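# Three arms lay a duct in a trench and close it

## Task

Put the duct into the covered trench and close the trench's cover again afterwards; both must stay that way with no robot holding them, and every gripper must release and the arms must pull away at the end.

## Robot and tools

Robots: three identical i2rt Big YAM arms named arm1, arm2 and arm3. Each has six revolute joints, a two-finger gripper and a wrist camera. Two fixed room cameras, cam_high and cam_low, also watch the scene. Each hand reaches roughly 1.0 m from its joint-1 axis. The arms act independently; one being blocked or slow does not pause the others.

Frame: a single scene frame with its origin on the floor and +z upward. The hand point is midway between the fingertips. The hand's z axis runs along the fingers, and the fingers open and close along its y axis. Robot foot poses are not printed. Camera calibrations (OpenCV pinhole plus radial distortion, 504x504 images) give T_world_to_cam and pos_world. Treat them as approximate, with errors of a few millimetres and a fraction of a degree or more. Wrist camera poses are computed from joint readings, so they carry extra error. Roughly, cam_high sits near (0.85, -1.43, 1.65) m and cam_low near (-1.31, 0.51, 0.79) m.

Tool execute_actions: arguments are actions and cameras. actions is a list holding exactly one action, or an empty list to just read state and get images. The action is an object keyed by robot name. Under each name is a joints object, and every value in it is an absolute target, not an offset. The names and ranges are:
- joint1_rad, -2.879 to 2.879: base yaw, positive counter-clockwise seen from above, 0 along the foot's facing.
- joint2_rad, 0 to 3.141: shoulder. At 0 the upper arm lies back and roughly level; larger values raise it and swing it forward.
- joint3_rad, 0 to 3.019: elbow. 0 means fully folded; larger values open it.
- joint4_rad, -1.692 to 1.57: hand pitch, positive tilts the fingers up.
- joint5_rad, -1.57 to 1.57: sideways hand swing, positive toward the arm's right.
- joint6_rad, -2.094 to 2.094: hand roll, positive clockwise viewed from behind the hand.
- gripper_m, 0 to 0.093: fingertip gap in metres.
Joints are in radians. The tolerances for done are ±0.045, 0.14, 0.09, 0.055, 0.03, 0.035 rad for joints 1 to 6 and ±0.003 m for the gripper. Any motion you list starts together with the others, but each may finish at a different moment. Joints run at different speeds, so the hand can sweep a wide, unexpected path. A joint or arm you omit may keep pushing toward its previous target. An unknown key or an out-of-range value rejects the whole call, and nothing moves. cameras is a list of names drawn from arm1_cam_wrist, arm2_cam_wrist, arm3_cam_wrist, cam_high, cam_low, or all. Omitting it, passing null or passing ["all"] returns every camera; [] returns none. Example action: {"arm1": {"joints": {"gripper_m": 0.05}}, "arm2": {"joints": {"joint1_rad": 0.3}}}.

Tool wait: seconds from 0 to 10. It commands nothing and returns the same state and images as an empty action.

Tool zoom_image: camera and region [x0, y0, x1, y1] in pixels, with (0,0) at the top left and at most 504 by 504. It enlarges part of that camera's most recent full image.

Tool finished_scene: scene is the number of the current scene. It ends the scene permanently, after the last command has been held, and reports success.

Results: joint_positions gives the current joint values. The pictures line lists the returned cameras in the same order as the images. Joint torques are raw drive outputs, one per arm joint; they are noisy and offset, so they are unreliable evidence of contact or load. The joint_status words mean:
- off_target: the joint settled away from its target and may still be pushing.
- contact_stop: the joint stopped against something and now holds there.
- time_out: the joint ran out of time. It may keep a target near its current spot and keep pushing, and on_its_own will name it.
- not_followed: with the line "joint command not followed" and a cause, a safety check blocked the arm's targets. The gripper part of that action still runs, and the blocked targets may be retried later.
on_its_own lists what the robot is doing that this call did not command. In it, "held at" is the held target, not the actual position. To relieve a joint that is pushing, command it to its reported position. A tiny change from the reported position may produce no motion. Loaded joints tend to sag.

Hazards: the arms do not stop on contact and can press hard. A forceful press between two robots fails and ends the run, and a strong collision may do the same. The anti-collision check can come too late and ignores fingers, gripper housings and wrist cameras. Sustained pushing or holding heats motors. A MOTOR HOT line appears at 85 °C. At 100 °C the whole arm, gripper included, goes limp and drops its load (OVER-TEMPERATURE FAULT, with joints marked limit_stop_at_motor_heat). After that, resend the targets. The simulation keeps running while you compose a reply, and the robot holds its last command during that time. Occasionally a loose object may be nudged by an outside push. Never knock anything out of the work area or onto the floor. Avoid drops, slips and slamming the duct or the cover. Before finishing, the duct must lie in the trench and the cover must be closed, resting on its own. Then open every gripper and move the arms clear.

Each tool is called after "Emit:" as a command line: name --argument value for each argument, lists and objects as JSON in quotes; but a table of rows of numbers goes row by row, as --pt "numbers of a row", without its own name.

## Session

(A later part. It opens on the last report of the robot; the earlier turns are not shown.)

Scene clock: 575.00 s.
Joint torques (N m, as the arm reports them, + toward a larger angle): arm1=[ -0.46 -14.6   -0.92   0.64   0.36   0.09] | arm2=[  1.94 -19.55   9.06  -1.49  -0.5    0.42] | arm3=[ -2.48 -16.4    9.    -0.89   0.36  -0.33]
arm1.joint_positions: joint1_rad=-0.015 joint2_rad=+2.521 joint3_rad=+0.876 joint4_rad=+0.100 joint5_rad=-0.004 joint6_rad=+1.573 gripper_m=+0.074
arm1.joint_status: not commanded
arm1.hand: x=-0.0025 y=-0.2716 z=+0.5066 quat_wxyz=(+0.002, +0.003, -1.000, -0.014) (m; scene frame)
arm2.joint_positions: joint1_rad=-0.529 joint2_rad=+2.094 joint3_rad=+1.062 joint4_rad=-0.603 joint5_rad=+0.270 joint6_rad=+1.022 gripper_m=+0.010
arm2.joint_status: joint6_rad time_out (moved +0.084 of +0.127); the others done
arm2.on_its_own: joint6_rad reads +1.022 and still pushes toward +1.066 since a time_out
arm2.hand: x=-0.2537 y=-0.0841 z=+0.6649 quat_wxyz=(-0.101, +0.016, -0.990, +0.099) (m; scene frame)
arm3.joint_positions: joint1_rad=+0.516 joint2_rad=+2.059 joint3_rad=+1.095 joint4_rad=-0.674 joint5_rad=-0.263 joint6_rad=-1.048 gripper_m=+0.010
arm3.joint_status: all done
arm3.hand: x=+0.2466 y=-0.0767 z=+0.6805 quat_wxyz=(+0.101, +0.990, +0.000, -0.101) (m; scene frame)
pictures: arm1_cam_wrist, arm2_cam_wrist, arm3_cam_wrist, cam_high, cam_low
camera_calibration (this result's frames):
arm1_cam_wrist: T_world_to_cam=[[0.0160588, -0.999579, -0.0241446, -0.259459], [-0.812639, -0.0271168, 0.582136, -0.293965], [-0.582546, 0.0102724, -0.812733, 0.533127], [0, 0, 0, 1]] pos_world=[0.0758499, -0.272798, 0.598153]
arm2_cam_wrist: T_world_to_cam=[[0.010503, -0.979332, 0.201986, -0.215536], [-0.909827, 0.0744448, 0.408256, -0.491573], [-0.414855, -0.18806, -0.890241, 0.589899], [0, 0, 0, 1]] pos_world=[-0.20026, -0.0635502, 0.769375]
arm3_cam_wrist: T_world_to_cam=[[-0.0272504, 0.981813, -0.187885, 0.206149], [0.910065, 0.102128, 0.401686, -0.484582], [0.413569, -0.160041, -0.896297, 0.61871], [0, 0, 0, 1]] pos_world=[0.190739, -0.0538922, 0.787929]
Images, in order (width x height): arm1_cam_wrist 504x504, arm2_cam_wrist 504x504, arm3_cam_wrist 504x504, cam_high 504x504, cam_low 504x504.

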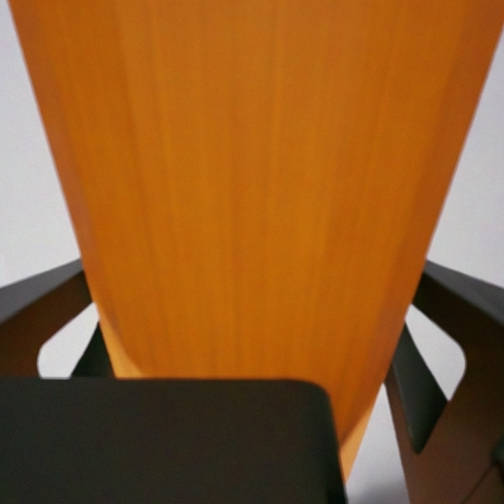

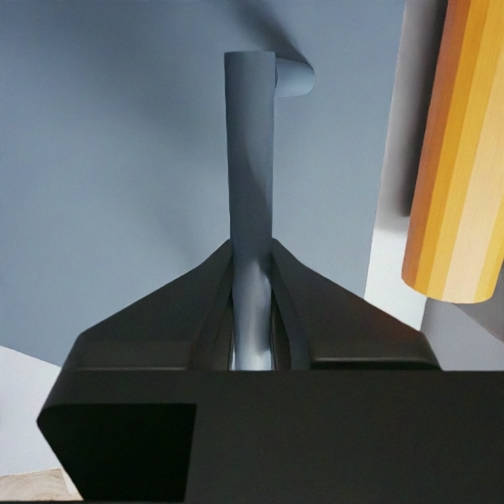

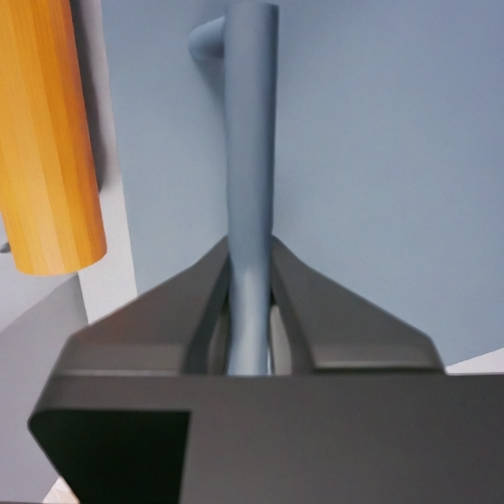

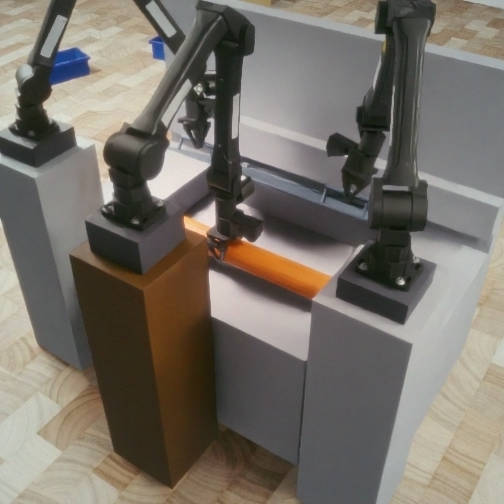

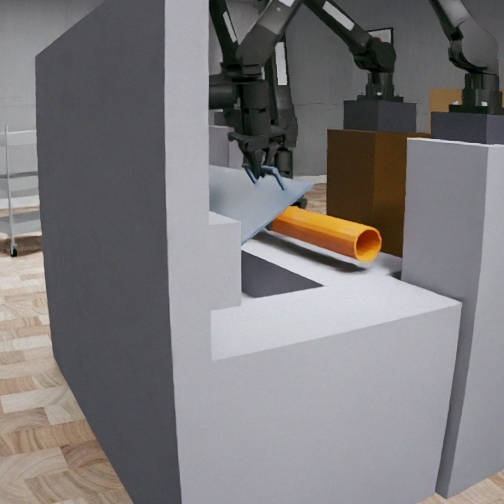

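Emit:
execute_actions --actions '[]'

Scene clock: 599.77 s.
Joint torques (N m, as the arm reports them, + toward a larger angle): arm1=[ -0.42 -14.58  -0.9    0.62   0.36   0.09] | arm2=[  1.93 -19.35   9.01  -1.48  -0.5    0.42] | arm3=[ -2.48 -16.46   9.    -0.88   0.36  -0.34]
arm1.joint_positions: joint1_rad=-0.015 joint2_rad=+2.521 joint3_rad=+0.876 joint4_rad=+0.100 joint5_rad=-0.004 joint6_rad=+1.573 gripper_m=+0.074
arm1.joint_status: not commanded
arm1.hand: x=-0.0025 y=-0.2716 z=+0.5066 quat_wxyz=(+0.002, +0.003, -1.000, -0.014) (m; scene frame)
arm2.joint_positions: joint1_rad=-0.529 joint2_rad=+2.094 joint3_rad=+1.062 joint4_rad=-0.603 joint5_rad=+0.270 joint6_rad=+1.022 gripper_m=+0.010
arm2.joint_status: joint6_rad time_out (moved +0.084 of +0.127); the others done
arm2.on_its_own: joint6_rad reads +1.022 and still pushes toward +1.066 since a time_out
arm2.hand: x=-0.2537 y=-0.0841 z=+0.6649 quat_wxyz=(-0.101, +0.016, -0.990, +0.099) (m; scene frame)
arm3.joint_positions: joint1_rad=+0.516 joint2_rad=+2.059 joint3_rad=+1.095 joint4_rad=-0.674 joint5_rad=-0.263 joint6_rad=-1.048 gripper_m=+0.010
arm3.joint_status: all done
arm3.hand: x=+0.2466 y=-0.0767 z=+0.6805 quat_wxyz=(+0.101, +0.990, +0.000, -0.101) (m; scene frame)
pictures: arm1_cam_wrist, arm2_cam_wrist, arm3_cam_wrist, cam_high, cam_low
camera_calibration (this result's frames):
arm1_cam_wrist: T_world_to_cam=[[0.0160588, -0.999579, -0.0241446, -0.259459], [-0.812639, -0.0271168, 0.582136, -0.293965], [-0.582546, 0.0102724, -0.812733, 0.533127], [0, 0, 0, 1]] pos_world=[0.0758499, -0.272798, 0.598153]
arm2_cam_wrist: T_world_to_cam=[[0.010503, -0.979332, 0.201986, -0.215536], [-0.909827, 0.0744448, 0.408256, -0.491573], [-0.414855, -0.18806, -0.890241, 0.589899], [0, 0, 0, 1]] pos_world=[-0.20026, -0.0635502, 0.769375]
arm3_cam_wrist: T_world_to_cam=[[-0.0272504, 0.981813, -0.187885, 0.206149], [0.910065, 0.102128, 0.401686, -0.484582], [0.413569, -0.160041, -0.896297, 0.61871], [0, 0, 0, 1]] pos_world=[0.190739, -0.0538922, 0.787929]
Images, in order (width x height): arm1_cam_wrist 504x504, arm2_cam_wrist 504x504, arm3_cam_wrist 504x504, cam_high 504x504, cam_low 504x504.

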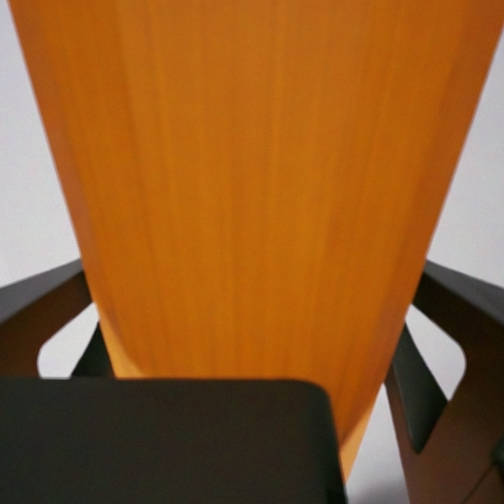

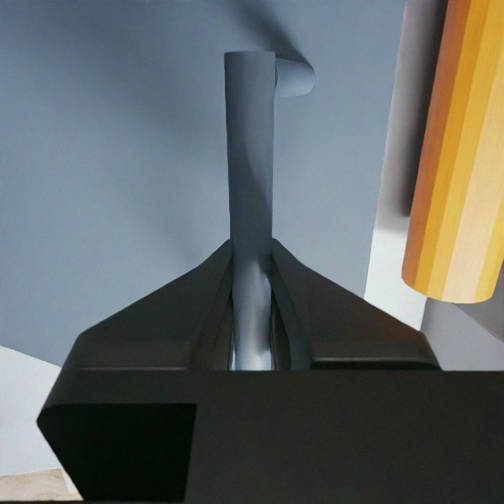

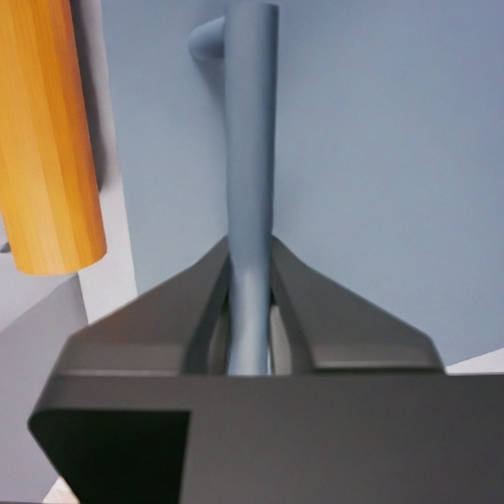

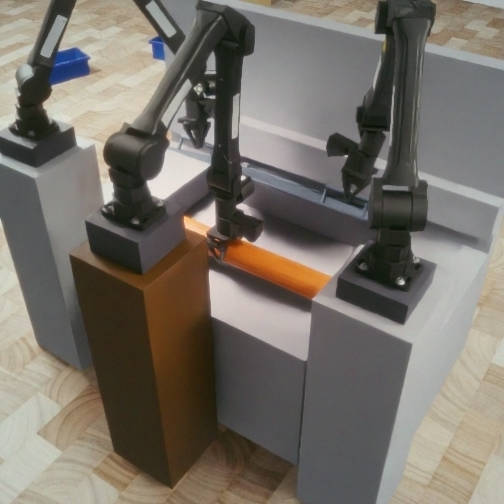

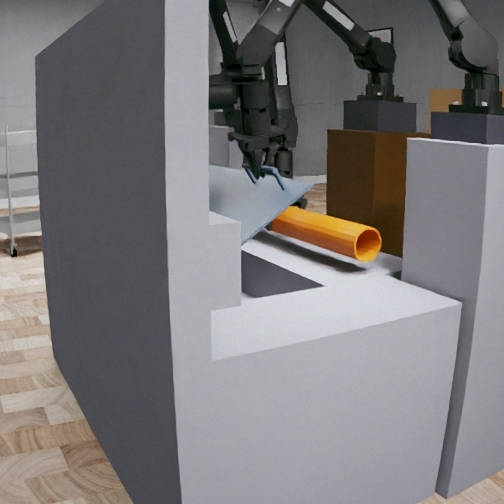

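Emit:
execute_actions --actions '[{"arm2":{"joints":{"joint1_rad":-0.42,"joint2_rad":2.07,"joint3_rad":1.39,"joint4_rad":-0.965,"joint5_rad":0.31,"joint6_rad":1.085}},"arm3":{"joints":{"joint1_rad":0.415,"joint2_rad":2.06,"joint3_rad":1.44,"joint4_rad":-1.025,"joint5_rad":-0.308,"joint6_rad":-1.11}}}]'

Scene clock: 617.20 s.
Joint torques (N m, as the arm reports them, + toward a larger angle): arm1=[ -0.37 -14.56  -0.92   0.64   0.36   0.09] | arm2=[  1.63 -18.92  13.67  -0.54  -0.58  -0.09] | arm3=[ -2.39 -16.24  12.76  -0.04   0.4   -0.04]
arm1.joint_positions: joint1_rad=-0.015 joint2_rad=+2.521 joint3_rad=+0.876 joint4_rad=+0.100 joint5_rad=-0.004 joint6_rad=+1.573 gripper_m=+0.074
arm1.joint_status: not commanded
arm1.hand: x=-0.0025 y=-0.2716 z=+0.5066 quat_wxyz=(+0.002, +0.003, -1.000, -0.014) (m; scene frame)
arm2.joint_positions: joint1_rad=-0.451 joint2_rad=+2.114 joint3_rad=+1.314 joint4_rad=-0.956 joint5_rad=+0.332 joint6_rad=+1.091 gripper_m=+0.010
arm2.joint_status: all done
arm2.hand: x=-0.2536 y=-0.0253 z=+0.7204 quat_wxyz=(-0.108, +0.031, -0.981, +0.158) (m; scene frame)
arm3.joint_positions: joint1_rad=+0.441 joint2_rad=+2.089 joint3_rad=+1.354 joint4_rad=-1.028 joint5_rad=-0.326 joint6_rad=-1.120 gripper_m=+0.010
arm3.joint_status: all done
arm3.hand: x=+0.2468 y=-0.0202 z=+0.7373 quat_wxyz=(+0.162, +0.981, -0.012, -0.108) (m; scene frame)
pictures: arm1_cam_wrist, arm2_cam_wrist, arm3_cam_wrist, cam_high, cam_low
camera_calibration (this result's frames):
arm1_cam_wrist: T_world_to_cam=[[0.0160588, -0.999579, -0.0241446, -0.259459], [-0.812639, -0.0271168, 0.582136, -0.293965], [-0.582546, 0.0102724, -0.812733, 0.533127], [0, 0, 0, 1]] pos_world=[0.0758499, -0.272798, 0.598153]
arm2_cam_wrist: T_world_to_cam=[[0.0263074, -0.947366, 0.31907, -0.248692], [-0.917595, 0.10376, 0.383735, -0.502068], [-0.396644, -0.302873, -0.866569, 0.634997], [0, 0, 0, 1]] pos_world=[-0.202285, 0.00881596, 0.82228]
arm3_cam_wrist: T_world_to_cam=[[-0.0173065, 0.951154, -0.308232, 0.247037], [0.916876, 0.138056, 0.374539, -0.494342], [0.398797, -0.276129, -0.874479, 0.663751], [0, 0, 0, 1]] pos_world=[0.192823, 0.0165579, 0.841731]
Images, in order (width x height): arm1_cam_wrist 504x504, arm2_cam_wrist 504x504, arm3_cam_wrist 504x504, cam_high 504x504, cam_low 504x504.

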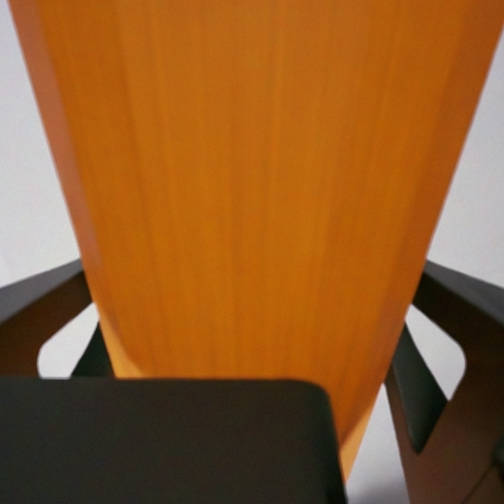

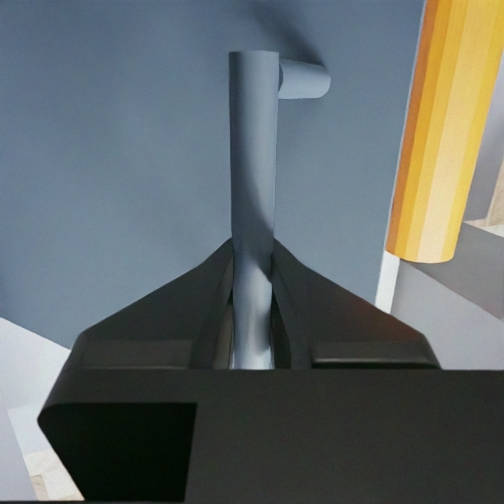

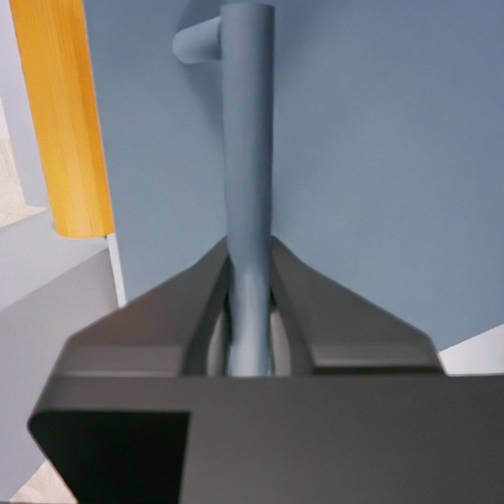

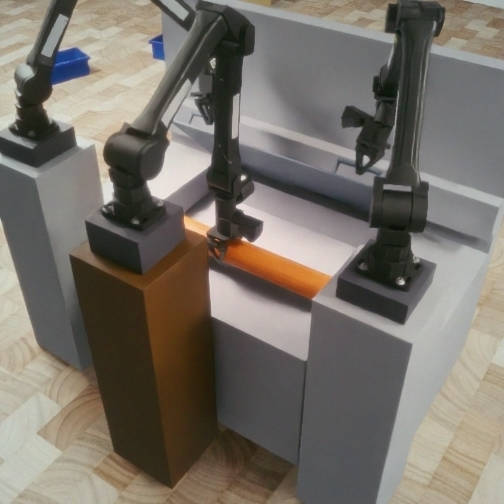

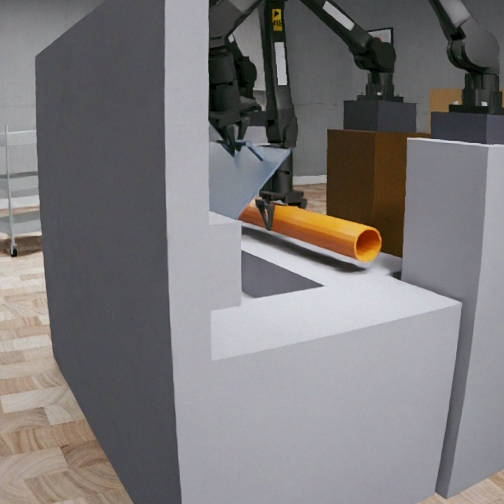

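Emit:
zoom_image --camera "cam_high" --region '[150, 110, 400, 310]'

Region (150, 110, 400, 310) of cam_high's 504x504 image, scaled by 2.016, with more detail than that image has; it fills the top 403 rows of this view, and the rest is white.

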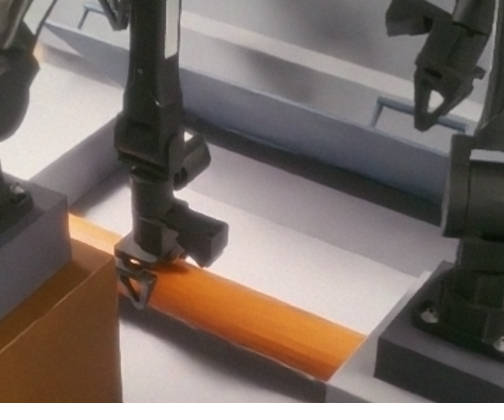

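Emit:
execute_actions --actions '[{"arm1":{"joints":{"joint2_rad":2.575,"joint3_rad":1.085,"joint4_rad":0.41}},"arm2":{"joints":{"joint1_rad":-0.395,"joint2_rad":2.085,"joint3_rad":1.495,"joint4_rad":-1.08,"joint5_rad":0.335,"joint6_rad":1.12}},"arm3":{"joints":{"joint1_rad":0.388,"joint2_rad":2.065,"joint3_rad":1.535,"joint4_rad":-1.145,"joint5_rad":-0.332,"joint6_rad":-1.148}}}]' --cameras '["cam_high","cam_low","arm1_cam_wrist"]'

Scene clock: 657.17 s.
Joint torques (N m, as the arm reports them, + toward a larger angle): arm1=[ -0.42 -17.15   1.4    1.71   0.35   0.06] | arm2=[  1.95 -20.65  14.81  -0.95  -0.05   0.02] | arm3=[ -2.72 -18.15  13.23  -0.83   0.15  -0.15]
arm1.joint_positions: joint1_rad=-0.015 joint2_rad=+2.595 joint3_rad=+1.079 joint4_rad=+0.392 joint5_rad=-0.004 joint6_rad=+1.573 gripper_m=+0.074
arm1.joint_status: all done
arm1.hand: x=-0.0037 y=-0.1113 z=+0.5043 quat_wxyz=(+0.003, +0.003, -0.975, -0.223) (m; scene frame)
arm2.joint_positions: joint1_rad=-0.430 joint2_rad=+2.140 joint3_rad=+1.409 joint4_rad=-1.063 joint5_rad=+0.346 joint6_rad=+1.118 gripper_m=+0.010
arm2.joint_status: all done
arm2.hand: x=-0.2535 y=-0.0052 z=+0.7349 quat_wxyz=(-0.110, +0.033, -0.978, +0.175) (m; scene frame)
arm3.joint_positions: joint1_rad=+0.418 joint2_rad=+2.114 joint3_rad=+1.446 joint4_rad=-1.128 joint5_rad=-0.344 joint6_rad=-1.148 gripper_m=+0.010
arm3.joint_status: all done
arm3.hand: x=+0.2470 y=-0.0005 z=+0.7528 quat_wxyz=(+0.177, +0.978, -0.013, -0.113) (m; scene frame)
pictures: arm1_cam_wrist, cam_high, cam_low
camera_calibration (this result's frames):
arm1_cam_wrist: T_world_to_cam=[[0.0156901, -0.902355, -0.430709, 0.116639], [-0.810851, -0.263528, 0.522565, -0.285505], [-0.585042, 0.341041, -0.73581, 0.526947], [0, 0, 0, 1]] pos_world=[0.0749545, -0.1497, 0.587165]
Images, in order (width x height): arm1_cam_wrist 504x504, cam_high 504x504, cam_low 504x504.

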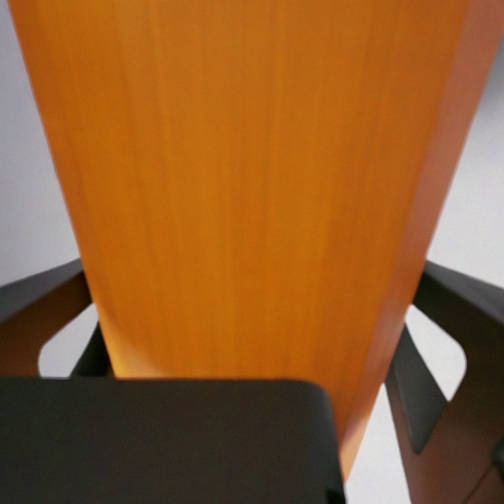

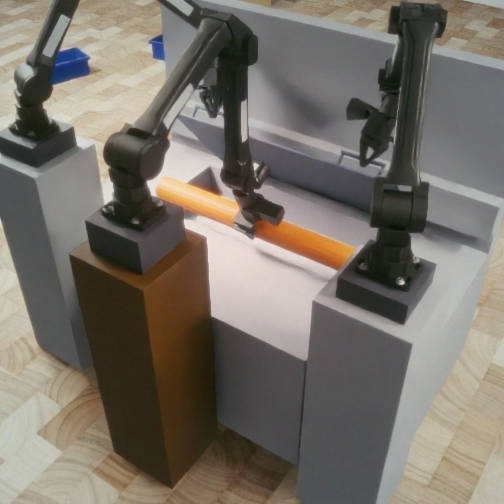

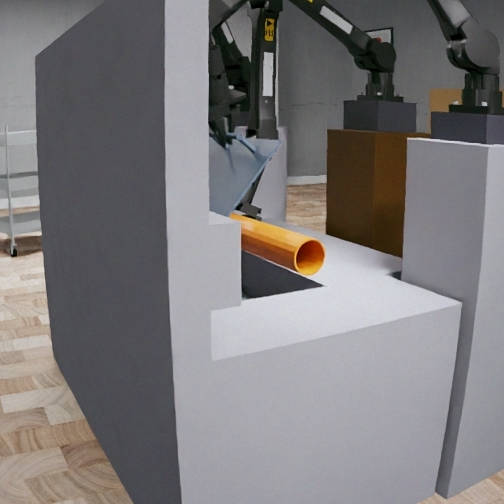

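Emit:
execute_actions --actions '[{"arm1":{"joints":{"joint2_rad":2.685,"joint3_rad":1.24,"joint4_rad":0.40}},"arm2":{"joints":{"joint2_rad":2.097,"joint3_rad":1.48}},"arm3":{"joints":{"joint2_rad":2.075,"joint3_rad":1.52}}}]' --cameras '["cam_high","cam_low","arm1_cam_wrist"]'

Emit:
zoom_image --camera "cam_low" --region '[200, 120, 400, 320]'

Emit:
zoom_image --camera "cam_high" --region '[130, 110, 400, 310]'

Scene clock: 670.40 s.
Joint torques (N m, as the arm reports them, + toward a larger angle): arm1=[ -0.45 -18.09   2.45   1.42   0.35   0.05] | arm2=[  1.93 -19.95  13.47  -0.87  -0.17   0.  ] | arm3=[ -2.76 -17.66  12.02  -0.73   0.2   -0.15]
arm1.joint_positions: joint1_rad=-0.015 joint2_rad=+2.709 joint3_rad=+1.221 joint4_rad=+0.392 joint5_rad=-0.004 joint6_rad=+1.573 gripper_m=+0.074
arm1.joint_status: all done
arm1.hand: x=-0.0039 y=-0.0803 z=+0.4668 quat_wxyz=(+0.003, +0.003, -0.971, -0.237) (m; scene frame)
arm2.joint_positions: joint1_rad=-0.430 joint2_rad=+2.143 joint3_rad=+1.409 joint4_rad=-1.066 joint5_rad=+0.349 joint6_rad=+1.119 gripper_m=+0.010
arm2.joint_status: all done
arm2.hand: x=-0.2536 y=-0.0064 z=+0.7339 quat_wxyz=(-0.110, +0.033, -0.977, +0.178) (m; scene frame)
arm3.joint_positions: joint1_rad=+0.419 joint2_rad=+2.116 joint3_rad=+1.446 joint4_rad=-1.131 joint5_rad=-0.345 joint6_rad=-1.148 gripper_m=+0.010
arm3.joint_status: all done
arm3.hand: x=+0.2471 y=-0.0017 z=+0.7519 quat_wxyz=(+0.180, +0.977, -0.014, -0.113) (m; scene frame)
pictures: arm1_cam_wrist, cam_high, cam_low
camera_calibration (this result's frames):
arm1_cam_wrist: T_world_to_cam=[[0.0156176, -0.88949, -0.456688, 0.141568], [-0.810734, -0.278587, 0.514878, -0.255487], [-0.585207, 0.362211, -0.72549, 0.485505], [0, 0, 0, 1]] pos_world=[0.0747773, -0.121107, 0.548426]
Images, in order (width x height): arm1_cam_wrist 504x504, cam_high 504x504, cam_low 504x504.

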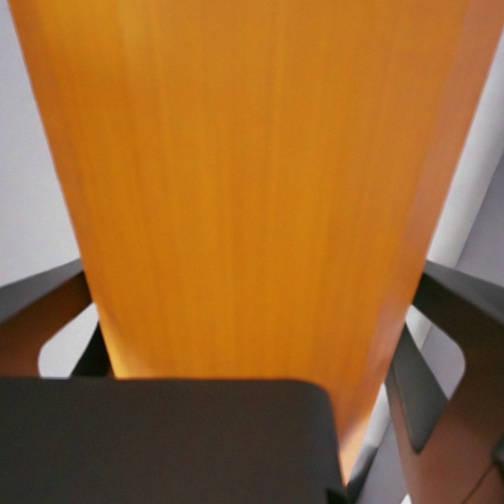

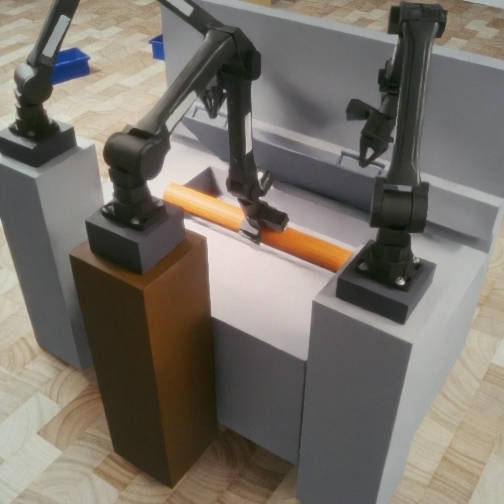

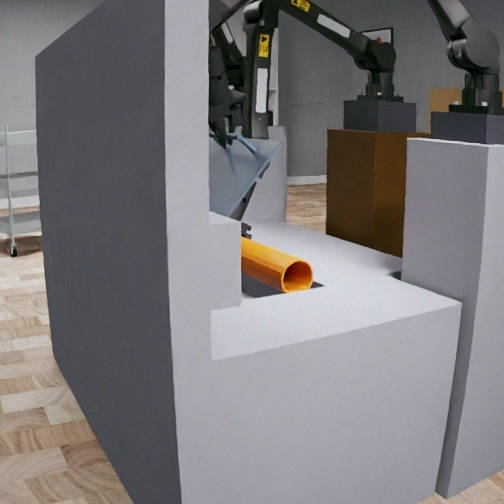

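Region (200, 120, 400, 320) of cam_low's 504x504 image, scaled by 2.520, with more detail than that image has.

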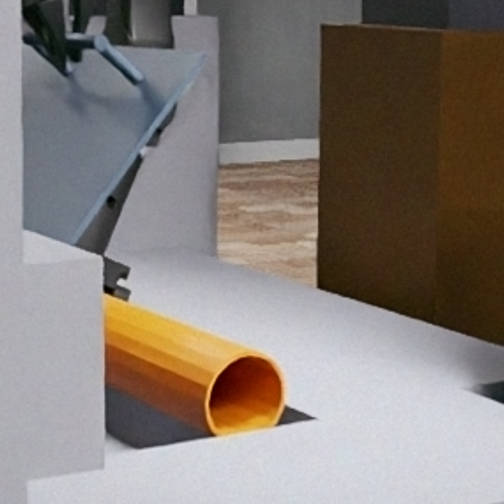

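Region (130, 110, 400, 310) of cam_high's 504x504 image, scaled by 1.867, with more detail than that image has; it fills the top 373 rows of this view, and the rest is white.

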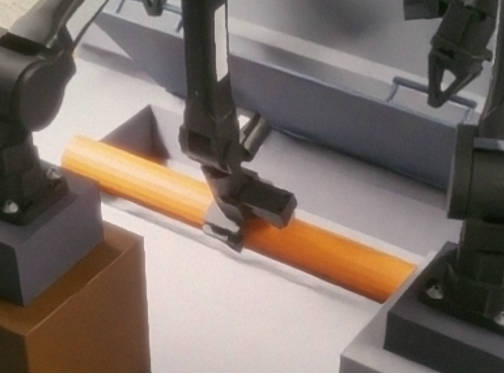

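Emit:
execute_actions --actions '[{"arm1":{"joints":{"joint2_rad":2.80,"joint3_rad":1.49,"joint4_rad":0.195}}}]' --cameras '["cam_high","cam_low","arm1_cam_wrist"]'

Emit:
zoom_image --camera "cam_high" --region '[130, 110, 400, 310]'

Scene clock: 684.73 s.
Joint torques (N m, as the arm reports them, + toward a larger angle): arm1=[ -0.42 -20.12   3.51   1.01   0.35   0.06] | arm2=[  1.86 -19.85  13.39  -0.87  -0.17  -0.02] | arm3=[ -2.69 -17.7   12.03  -0.7    0.2   -0.15]
arm1.joint_positions: joint1_rad=-0.015 joint2_rad=+2.832 joint3_rad=+1.467 joint4_rad=+0.193 joint5_rad=-0.004 joint6_rad=+1.573 gripper_m=+0.074
arm1.joint_status: all done
arm1.hand: x=-0.0041 y=-0.0416 z=+0.4194 quat_wxyz=(+0.002, +0.003, -0.980, -0.200) (m; scene frame)
arm2.joint_positions: joint1_rad=-0.430 joint2_rad=+2.143 joint3_rad=+1.409 joint4_rad=-1.066 joint5_rad=+0.349 joint6_rad=+1.119 gripper_m=+0.010
arm2.joint_status: not commanded
arm2.hand: x=-0.2536 y=-0.0064 z=+0.7339 quat_wxyz=(-0.110, +0.033, -0.977, +0.178) (m; scene frame)
arm3.joint_positions: joint1_rad=+0.419 joint2_rad=+2.116 joint3_rad=+1.446 joint4_rad=-1.131 joint5_rad=-0.345 joint6_rad=-1.148 gripper_m=+0.010
arm3.joint_status: not commanded
arm3.hand: x=+0.2471 y=-0.0017 z=+0.7519 quat_wxyz=(+0.180, +0.977, -0.014, -0.113) (m; scene frame)
pictures: arm1_cam_wrist, cam_high, cam_low
camera_calibration (this result's frames):
arm1_cam_wrist: T_world_to_cam=[[0.0157956, -0.921711, -0.387554, 0.123977], [-0.811045, -0.238498, 0.534158, -0.226937], [-0.584771, 0.305887, -0.751317, 0.445471], [0, 0, 0, 1]] pos_world=[0.0744845, -0.0761164, 0.503958]
Images, in order (width x height): arm1_cam_wrist 504x504, cam_high 504x504, cam_low 504x504.

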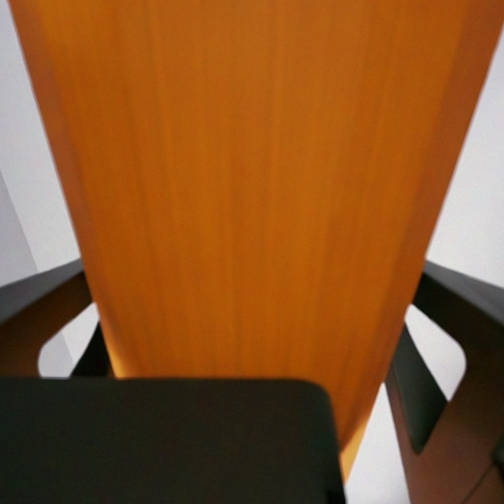

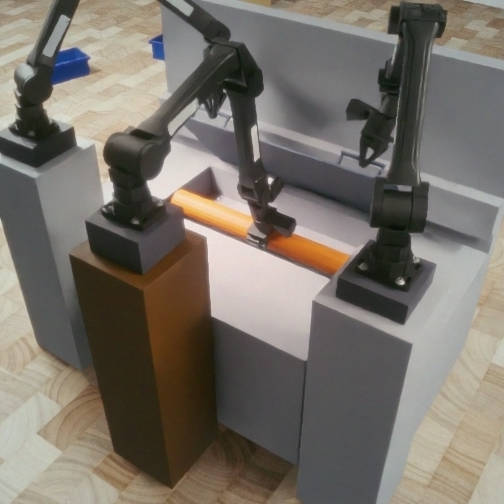

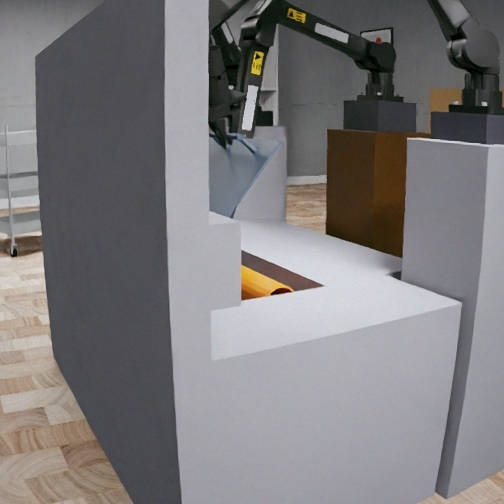

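Region (130, 110, 400, 310) of cam_high's 504x504 image, scaled by 1.867, with more detail than that image has; it fills the top 373 rows of this view, and the rest is white.

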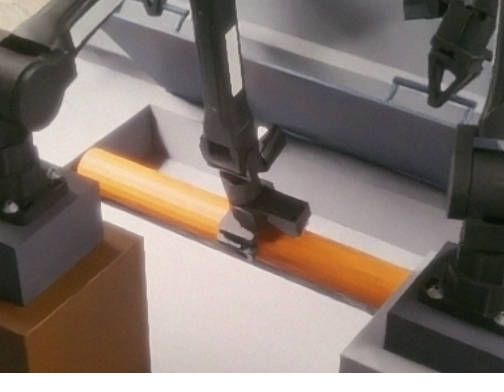

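Emit:
execute_actions --actions '[{"arm1":{"joints":{"joint2_rad":2.905,"joint3_rad":1.652,"joint4_rad":0.088}}}]' --cameras '["cam_high","arm1_cam_wrist"]'

Emit:
zoom_image --camera "cam_high" --region '[130, 110, 400, 310]'

Scene clock: 690.67 s.
Joint torques (N m, as the arm reports them, + toward a larger angle): arm1=[ -0.41 -19.95   4.59   0.88   0.35   0.06] | arm2=[  1.93 -19.77  13.43  -0.84  -0.18  -0.01] | arm3=[ -2.74 -17.71  12.03  -0.69   0.2   -0.16]
arm1.joint_positions: joint1_rad=-0.015 joint2_rad=+2.925 joint3_rad=+1.618 joint4_rad=+0.087 joint5_rad=-0.004 joint6_rad=+1.573 gripper_m=+0.074
arm1.joint_status: all done
arm1.hand: x=-0.0042 y=-0.0285 z=+0.3843 quat_wxyz=(+0.002, +0.003, -0.984, -0.176) (m; scene frame)
arm2.joint_positions: joint1_rad=-0.430 joint2_rad=+2.143 joint3_rad=+1.409 joint4_rad=-1.066 joint5_rad=+0.349 joint6_rad=+1.119 gripper_m=+0.010
arm2.joint_status: not commanded
arm2.hand: x=-0.2536 y=-0.0064 z=+0.7339 quat_wxyz=(-0.110, +0.033, -0.977, +0.178) (m; scene frame)
arm3.joint_positions: joint1_rad=+0.419 joint2_rad=+2.116 joint3_rad=+1.446 joint4_rad=-1.131 joint5_rad=-0.345 joint6_rad=-1.148 gripper_m=+0.010
arm3.joint_status: not commanded
arm3.hand: x=+0.2471 y=-0.0017 z=+0.7519 quat_wxyz=(+0.180, +0.977, -0.014, -0.113) (m; scene frame)
pictures: arm1_cam_wrist, cam_high
camera_calibration (this result's frames):
arm1_cam_wrist: T_world_to_cam=[[0.0158886, -0.93966, -0.341741, 0.104404], [-0.81125, -0.211908, 0.544949, -0.208486], [-0.584484, 0.268579, -0.765665, 0.419478], [0, 0, 0, 1]] pos_world=[0.0743852, -0.0587385, 0.470474]
Images, in order (width x height): arm1_cam_wrist 504x504, cam_high 504x504.

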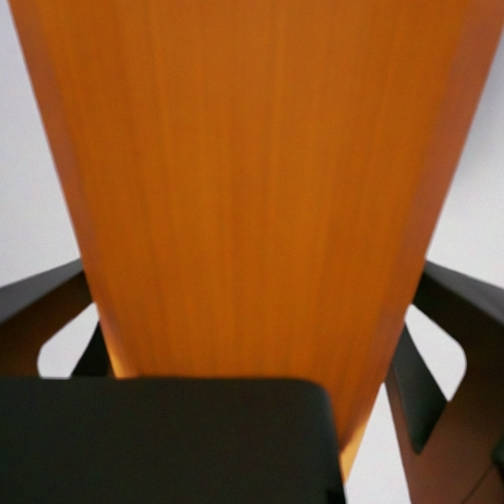

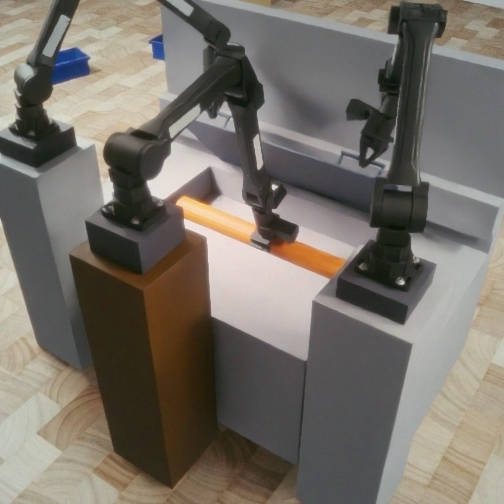

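Region (130, 110, 400, 310) of cam_high's 504x504 image, scaled by 1.867, with more detail than that image has; it fills the top 373 rows of this view, and the rest is white.

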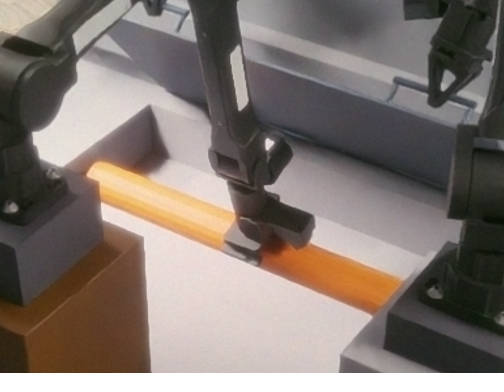

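Emit:
execute_actions --actions '[{"arm1":{"joints":{"joint2_rad":2.94,"joint3_rad":1.678}}}]' --cameras '["cam_high","arm1_cam_wrist"]'

Scene clock: 694.10 s.
Joint torques (N m, as the arm reports them, + toward a larger angle): arm1=[ -0.43 -19.04   4.37   0.92   0.35   0.06] | arm2=[  1.7  -19.84  13.48  -0.8   -0.18   0.  ] | arm3=[ -2.69 -17.7   12.03  -0.7    0.2   -0.15]
arm1.joint_positions: joint1_rad=-0.015 joint2_rad=+2.948 joint3_rad=+1.648 joint4_rad=+0.086 joint5_rad=-0.004 joint6_rad=+1.573 gripper_m=+0.074
arm1.joint_status: all done
arm1.hand: x=-0.0042 y=-0.0239 z=+0.3767 quat_wxyz=(+0.002, +0.003, -0.984, -0.179) (m; scene frame)
arm2.joint_positions: joint1_rad=-0.430 joint2_rad=+2.143 joint3_rad=+1.409 joint4_rad=-1.066 joint5_rad=+0.349 joint6_rad=+1.119 gripper_m=+0.010
arm2.joint_status: not commanded
arm2.hand: x=-0.2536 y=-0.0064 z=+0.7339 quat_wxyz=(-0.110, +0.033, -0.977, +0.178) (m; scene frame)
arm3.joint_positions: joint1_rad=+0.419 joint2_rad=+2.116 joint3_rad=+1.446 joint4_rad=-1.131 joint5_rad=-0.345 joint6_rad=-1.148 gripper_m=+0.010
arm3.joint_status: not commanded
arm3.hand: x=+0.2471 y=-0.0017 z=+0.7519 quat_wxyz=(+0.180, +0.977, -0.014, -0.113) (m; scene frame)
pictures: arm1_cam_wrist, cam_high
camera_calibration (this result's frames):
arm1_cam_wrist: T_world_to_cam=[[0.0158767, -0.937291, -0.348186, 0.108535], [-0.811221, -0.215649, 0.543522, -0.202949], [-0.584524, 0.273827, -0.763774, 0.411826], [0, 0, 0, 1]] pos_world=[0.074363, -0.0548059, 0.462639]
Images, in order (width x height): arm1_cam_wrist 504x504, cam_high 504x504.

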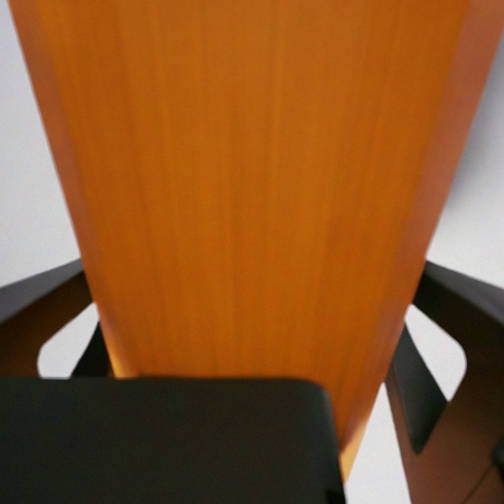

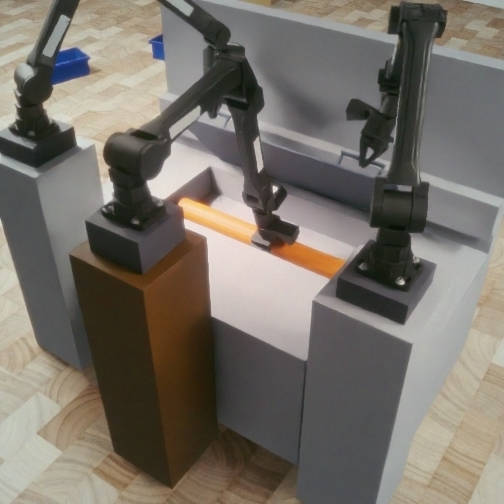

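Emit:
execute_actions --actions '[{"arm1":{"joints":{"joint2_rad":2.968,"joint3_rad":1.69}}}]' --cameras '["arm1_cam_wrist"]'

Scene clock: 699.50 s.
Joint torques (N m, as the arm reports them, + toward a larger angle): arm1=[ -0.42 -17.15   5.11   0.91   0.35   0.06] | arm2=[  1.98 -19.76  13.44  -0.88  -0.18   0.01] | arm3=[ -2.75 -17.7   12.02  -0.72   0.2   -0.15]
arm1.joint_positions: joint1_rad=-0.015 joint2_rad=+2.949 joint3_rad=+1.649 joint4_rad=+0.086 joint5_rad=-0.004 joint6_rad=+1.573 gripper_m=+0.074
arm1.joint_status: all done
arm1.hand: x=-0.0042 y=-0.0244 z=+0.3761 quat_wxyz=(+0.002, +0.003, -0.984, -0.179) (m; scene frame)
arm2.joint_positions: joint1_rad=-0.430 joint2_rad=+2.143 joint3_rad=+1.409 joint4_rad=-1.066 joint5_rad=+0.349 joint6_rad=+1.119 gripper_m=+0.010
arm2.joint_status: not commanded
arm2.hand: x=-0.2536 y=-0.0064 z=+0.7339 quat_wxyz=(-0.110, +0.033, -0.977, +0.178) (m; scene frame)
arm3.joint_positions: joint1_rad=+0.419 joint2_rad=+2.116 joint3_rad=+1.446 joint4_rad=-1.131 joint5_rad=-0.345 joint6_rad=-1.148 gripper_m=+0.010
arm3.joint_status: not commanded
arm3.hand: x=+0.2471 y=-0.0017 z=+0.7519 quat_wxyz=(+0.180, +0.977, -0.014, -0.113) (m; scene frame)
pictures: arm1_cam_wrist
camera_calibration (this result's frames):
arm1_cam_wrist: T_world_to_cam=[[0.015878, -0.937556, -0.347471, 0.107636], [-0.811224, -0.215234, 0.543682, -0.202774], [-0.58452, 0.273244, -0.763986, 0.41157], [0, 0, 0, 1]] pos_world=[0.0743663, -0.0551885, 0.462078]
Images, in order (width x height): arm1_cam_wrist 504x504.

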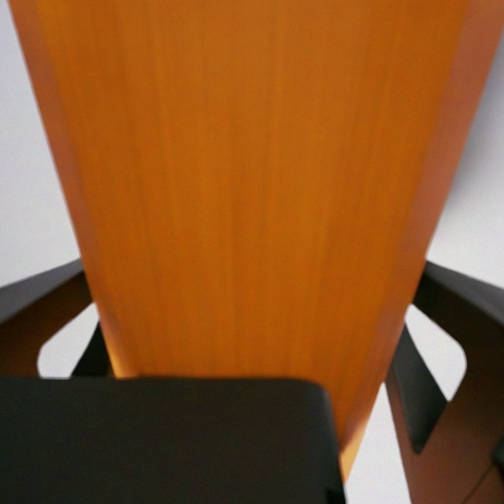

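Emit:
execute_actions --actions '[{"arm1":{"joints":{"joint2_rad":2.947,"joint3_rad":1.652,"gripper_m":0.092}}}]' --cameras '["arm1_cam_wrist"]'

Scene clock: 701.63 s.
Joint torques (N m, as the arm reports them, + toward a larger angle): arm1=[ -0.41 -18.22   2.74   0.95   0.35   0.05] | arm2=[  1.95 -20.02  13.43  -0.83  -0.18   0.02] | arm3=[ -2.75 -17.68  12.05  -0.73   0.2   -0.15]
arm1.joint_positions: joint1_rad=-0.015 joint2_rad=+2.943 joint3_rad=+1.649 joint4_rad=+0.087 joint5_rad=-0.004 joint6_rad=+1.573 gripper_m=+0.092
arm1.joint_status: all done
arm1.hand: x=-0.0042 y=-0.0203 z=+0.3799 quat_wxyz=(+0.002, +0.003, -0.983, -0.182) (m; scene frame)
arm2.joint_positions: joint1_rad=-0.430 joint2_rad=+2.143 joint3_rad=+1.409 joint4_rad=-1.066 joint5_rad=+0.349 joint6_rad=+1.119 gripper_m=+0.010
arm2.joint_status: not commanded
arm2.hand: x=-0.2536 y=-0.0064 z=+0.7339 quat_wxyz=(-0.110, +0.033, -0.977, +0.178) (m; scene frame)
arm3.joint_positions: joint1_rad=+0.419 joint2_rad=+2.116 joint3_rad=+1.446 joint4_rad=-1.131 joint5_rad=-0.345 joint6_rad=-1.148 gripper_m=+0.010
arm3.joint_status: not commanded
arm3.hand: x=+0.2471 y=-0.0017 z=+0.7519 quat_wxyz=(+0.180, +0.977, -0.014, -0.113) (m; scene frame)
pictures: arm1_cam_wrist
camera_calibration (this result's frames):
arm1_cam_wrist: T_world_to_cam=[[0.0154837, -0.93502, -0.354258, 0.115479], [-0.811198, -0.218884, 0.542262, -0.203535], [-0.584567, 0.278977, -0.761875, 0.41267], [0, 0, 0, 1]] pos_world=[0.0743379, -0.0517011, 0.465681]
Images, in order (width x height): arm1_cam_wrist 504x504.

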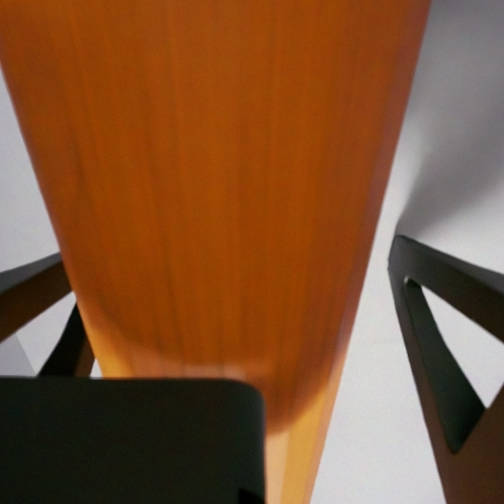

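Emit:
execute_actions --actions '[{"arm1":{"joints":{"joint2_rad":2.825,"joint3_rad":1.455,"joint4_rad":0.225}}}]' --cameras '["cam_high","arm1_cam_wrist"]'

Scene clock: 720.87 s.
Joint torques (N m, as the arm reports them, + toward a larger angle): arm1=[ -0.41 -17.1    1.9    1.48   0.35   0.05] | arm2=[  1.79 -19.7   13.46  -0.8   -0.17  -0.01] | arm3=[ -2.67 -17.66  12.01  -0.7    0.2   -0.15]
arm1.joint_positions: joint1_rad=-0.015 joint2_rad=+2.813 joint3_rad=+1.460 joint4_rad=+0.213 joint5_rad=-0.004 joint6_rad=+1.573 gripper_m=+0.092
arm1.joint_status: all done
arm1.hand: x=-0.0042 y=-0.0317 z=+0.4303 quat_wxyz=(+0.003, +0.003, -0.977, -0.215) (m; scene frame)
arm2.joint_positions: joint1_rad=-0.430 joint2_rad=+2.143 joint3_rad=+1.409 joint4_rad=-1.066 joint5_rad=+0.349 joint6_rad=+1.119 gripper_m=+0.010
arm2.joint_status: not commanded
arm2.hand: x=-0.2536 y=-0.0064 z=+0.7339 quat_wxyz=(-0.110, +0.033, -0.977, +0.178) (m; scene frame)
arm3.joint_positions: joint1_rad=+0.419 joint2_rad=+2.116 joint3_rad=+1.446 joint4_rad=-1.131 joint5_rad=-0.345 joint6_rad=-1.148 gripper_m=+0.010
arm3.joint_status: not commanded
arm3.hand: x=+0.2471 y=-0.0017 z=+0.7519 quat_wxyz=(+0.180, +0.977, -0.014, -0.113) (m; scene frame)
pictures: arm1_cam_wrist, cam_high
camera_calibration (this result's frames):
arm1_cam_wrist: T_world_to_cam=[[0.0153479, -0.909463, -0.415502, 0.149811], [-0.810923, -0.254427, 0.526944, -0.227855], [-0.584951, 0.328852, -0.74141, 0.447036], [0, 0, 0, 1]] pos_world=[0.0744222, -0.0687333, 0.51375]
Images, in order (width x height): arm1_cam_wrist 504x504, cam_high 504x504.

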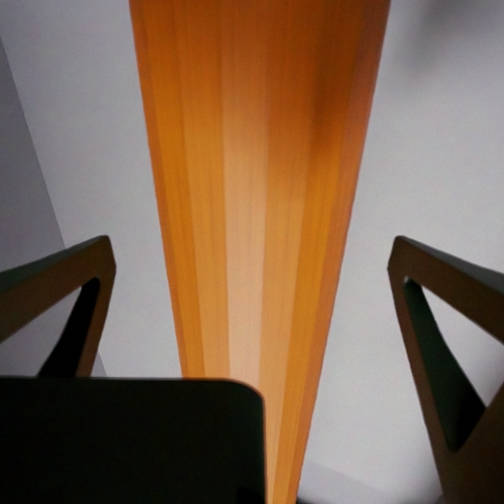

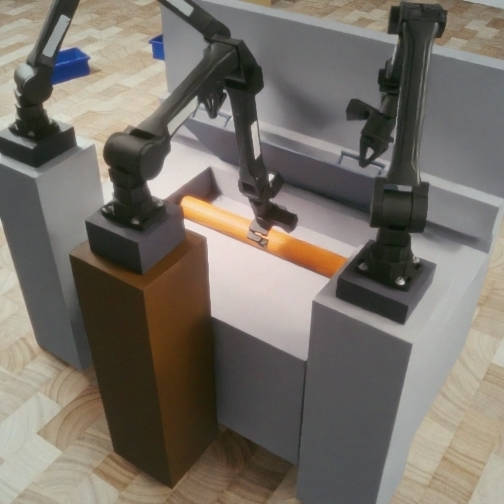

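Emit:
execute_actions --actions '[{"arm1":{"joints":{"joint2_rad":2.62,"joint3_rad":0.93,"joint4_rad":0.51}}}]' --cameras '["cam_high","cam_low"]'

Scene clock: 730.67 s.
Joint torques (N m, as the arm reports them, + toward a larger angle): arm1=[ -0.42 -13.36   0.03   1.3    0.35   0.05] | arm2=[  1.76 -19.84  13.48  -0.83  -0.17  -0.01] | arm3=[ -2.76 -17.66  12.02  -0.72   0.2   -0.16]
arm1.joint_positions: joint1_rad=-0.015 joint2_rad=+2.613 joint3_rad=+0.925 joint4_rad=+0.500 joint5_rad=-0.004 joint6_rad=+1.573 gripper_m=+0.092
arm1.joint_status: all done
arm1.hand: x=-0.0031 y=-0.1882 z=+0.4936 quat_wxyz=(+0.002, +0.003, -0.981, -0.192) (m; scene frame)
arm2.joint_positions: joint1_rad=-0.430 joint2_rad=+2.143 joint3_rad=+1.409 joint4_rad=-1.066 joint5_rad=+0.349 joint6_rad=+1.119 gripper_m=+0.010
arm2.joint_status: not commanded
arm2.hand: x=-0.2536 y=-0.0064 z=+0.7339 quat_wxyz=(-0.110, +0.033, -0.977, +0.178) (m; scene frame)
arm3.joint_positions: joint1_rad=+0.419 joint2_rad=+2.116 joint3_rad=+1.446 joint4_rad=-1.131 joint5_rad=-0.345 joint6_rad=-1.148 gripper_m=+0.010
arm3.joint_status: not commanded
arm3.hand: x=+0.2471 y=-0.0017 z=+0.7519 quat_wxyz=(+0.180, +0.977, -0.014, -0.113) (m; scene frame)
pictures: cam_high, cam_low
Images, in order (width x height): cam_high 504x504, cam_low 504x504.

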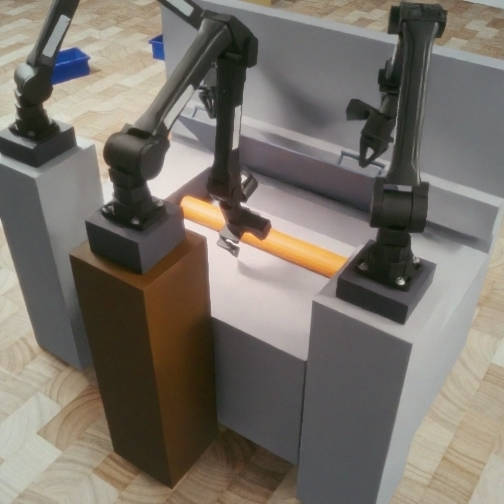

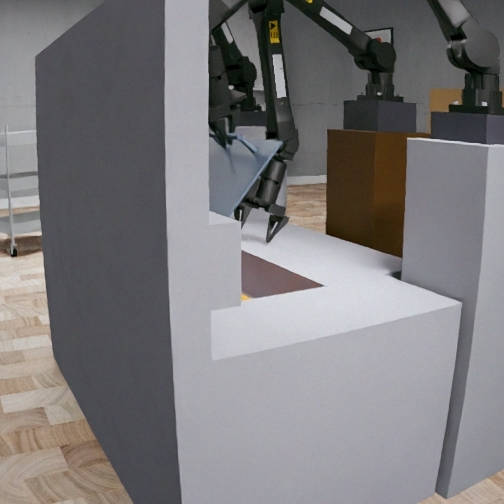

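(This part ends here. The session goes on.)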